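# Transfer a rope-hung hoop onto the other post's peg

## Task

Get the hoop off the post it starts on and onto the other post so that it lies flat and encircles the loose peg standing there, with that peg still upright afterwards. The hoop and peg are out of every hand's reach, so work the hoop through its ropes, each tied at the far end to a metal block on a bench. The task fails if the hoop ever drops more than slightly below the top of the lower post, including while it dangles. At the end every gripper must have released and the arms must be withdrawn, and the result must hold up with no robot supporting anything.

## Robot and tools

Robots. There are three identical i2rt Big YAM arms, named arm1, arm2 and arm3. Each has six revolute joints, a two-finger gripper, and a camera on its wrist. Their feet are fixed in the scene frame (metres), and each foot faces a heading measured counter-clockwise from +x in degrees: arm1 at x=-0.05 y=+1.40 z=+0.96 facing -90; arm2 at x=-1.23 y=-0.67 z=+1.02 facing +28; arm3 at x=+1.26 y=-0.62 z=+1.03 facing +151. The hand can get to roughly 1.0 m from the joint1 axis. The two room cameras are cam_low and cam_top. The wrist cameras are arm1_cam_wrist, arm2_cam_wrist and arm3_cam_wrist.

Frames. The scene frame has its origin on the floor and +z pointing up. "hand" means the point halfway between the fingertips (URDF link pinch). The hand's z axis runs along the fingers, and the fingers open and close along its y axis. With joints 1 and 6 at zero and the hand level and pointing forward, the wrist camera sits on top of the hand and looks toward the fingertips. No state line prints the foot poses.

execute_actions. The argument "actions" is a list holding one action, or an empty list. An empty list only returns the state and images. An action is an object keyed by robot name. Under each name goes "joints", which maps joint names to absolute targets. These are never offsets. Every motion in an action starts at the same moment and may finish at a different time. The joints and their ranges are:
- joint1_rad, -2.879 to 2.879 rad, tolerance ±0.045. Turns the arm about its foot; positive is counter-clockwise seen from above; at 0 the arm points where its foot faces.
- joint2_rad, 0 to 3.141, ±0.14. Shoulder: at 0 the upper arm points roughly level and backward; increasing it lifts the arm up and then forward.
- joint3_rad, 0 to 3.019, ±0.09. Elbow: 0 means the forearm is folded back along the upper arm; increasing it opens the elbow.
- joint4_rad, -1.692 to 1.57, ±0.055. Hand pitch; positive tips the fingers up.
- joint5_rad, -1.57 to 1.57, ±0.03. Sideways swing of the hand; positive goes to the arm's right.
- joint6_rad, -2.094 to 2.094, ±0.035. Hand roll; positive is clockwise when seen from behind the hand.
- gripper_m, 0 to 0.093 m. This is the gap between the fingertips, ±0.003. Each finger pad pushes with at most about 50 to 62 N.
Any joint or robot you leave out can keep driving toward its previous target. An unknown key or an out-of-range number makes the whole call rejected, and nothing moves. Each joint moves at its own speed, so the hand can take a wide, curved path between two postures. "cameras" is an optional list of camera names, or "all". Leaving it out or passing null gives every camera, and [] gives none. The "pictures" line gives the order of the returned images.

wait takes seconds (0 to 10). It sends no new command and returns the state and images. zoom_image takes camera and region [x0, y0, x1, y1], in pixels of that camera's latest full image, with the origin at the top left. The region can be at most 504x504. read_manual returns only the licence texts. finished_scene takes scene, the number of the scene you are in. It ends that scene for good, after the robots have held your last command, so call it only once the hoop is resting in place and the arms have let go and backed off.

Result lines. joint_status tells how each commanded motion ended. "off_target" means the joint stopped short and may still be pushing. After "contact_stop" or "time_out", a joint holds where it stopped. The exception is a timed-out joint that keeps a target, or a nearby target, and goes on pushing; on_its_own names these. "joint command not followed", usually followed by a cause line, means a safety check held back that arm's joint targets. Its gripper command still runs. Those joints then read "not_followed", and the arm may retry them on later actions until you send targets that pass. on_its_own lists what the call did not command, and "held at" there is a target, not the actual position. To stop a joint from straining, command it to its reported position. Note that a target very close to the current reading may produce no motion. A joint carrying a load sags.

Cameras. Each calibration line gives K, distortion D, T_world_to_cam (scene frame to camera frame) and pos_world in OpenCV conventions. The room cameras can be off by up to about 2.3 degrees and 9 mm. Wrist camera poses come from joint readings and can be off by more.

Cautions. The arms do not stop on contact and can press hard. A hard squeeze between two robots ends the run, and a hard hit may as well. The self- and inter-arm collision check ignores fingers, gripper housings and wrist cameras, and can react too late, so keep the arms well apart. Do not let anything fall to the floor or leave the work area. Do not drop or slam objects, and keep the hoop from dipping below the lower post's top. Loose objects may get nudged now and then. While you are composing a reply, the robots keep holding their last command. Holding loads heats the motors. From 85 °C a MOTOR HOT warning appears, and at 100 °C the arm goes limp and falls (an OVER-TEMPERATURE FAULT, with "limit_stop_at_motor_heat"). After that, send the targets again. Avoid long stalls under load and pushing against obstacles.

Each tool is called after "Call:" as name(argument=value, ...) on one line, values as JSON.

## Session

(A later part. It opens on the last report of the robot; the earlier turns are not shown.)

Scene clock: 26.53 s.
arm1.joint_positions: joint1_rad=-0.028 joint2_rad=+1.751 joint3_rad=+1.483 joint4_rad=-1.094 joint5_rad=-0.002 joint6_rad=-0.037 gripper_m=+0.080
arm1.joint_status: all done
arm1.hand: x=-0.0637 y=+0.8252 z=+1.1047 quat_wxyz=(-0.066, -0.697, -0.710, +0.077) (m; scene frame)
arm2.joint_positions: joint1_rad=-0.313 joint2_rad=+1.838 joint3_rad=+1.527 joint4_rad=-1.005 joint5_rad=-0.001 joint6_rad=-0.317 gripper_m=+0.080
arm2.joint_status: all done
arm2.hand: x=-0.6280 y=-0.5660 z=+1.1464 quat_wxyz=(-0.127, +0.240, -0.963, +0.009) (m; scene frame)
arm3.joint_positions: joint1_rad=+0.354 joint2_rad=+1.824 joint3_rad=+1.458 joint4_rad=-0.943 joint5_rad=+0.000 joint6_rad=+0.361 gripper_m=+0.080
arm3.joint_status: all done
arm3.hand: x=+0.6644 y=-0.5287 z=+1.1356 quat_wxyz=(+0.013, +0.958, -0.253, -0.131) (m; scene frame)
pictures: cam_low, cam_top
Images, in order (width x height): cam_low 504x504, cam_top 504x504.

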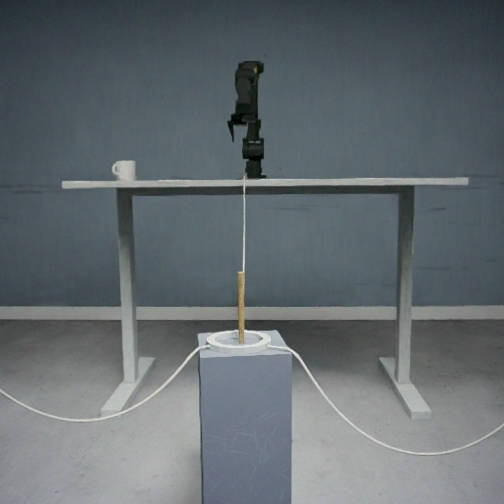

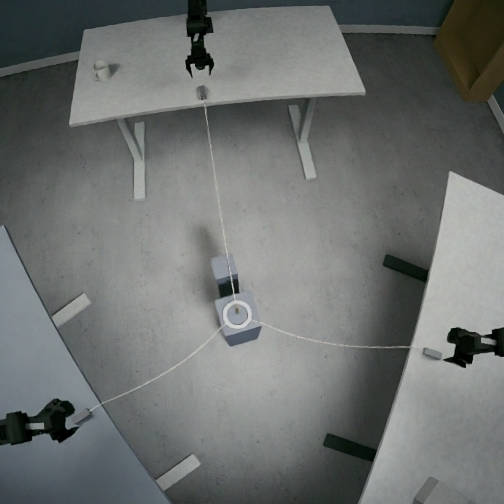

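Call:
finished_scene(scene=2)

The scene is finished: the task was done.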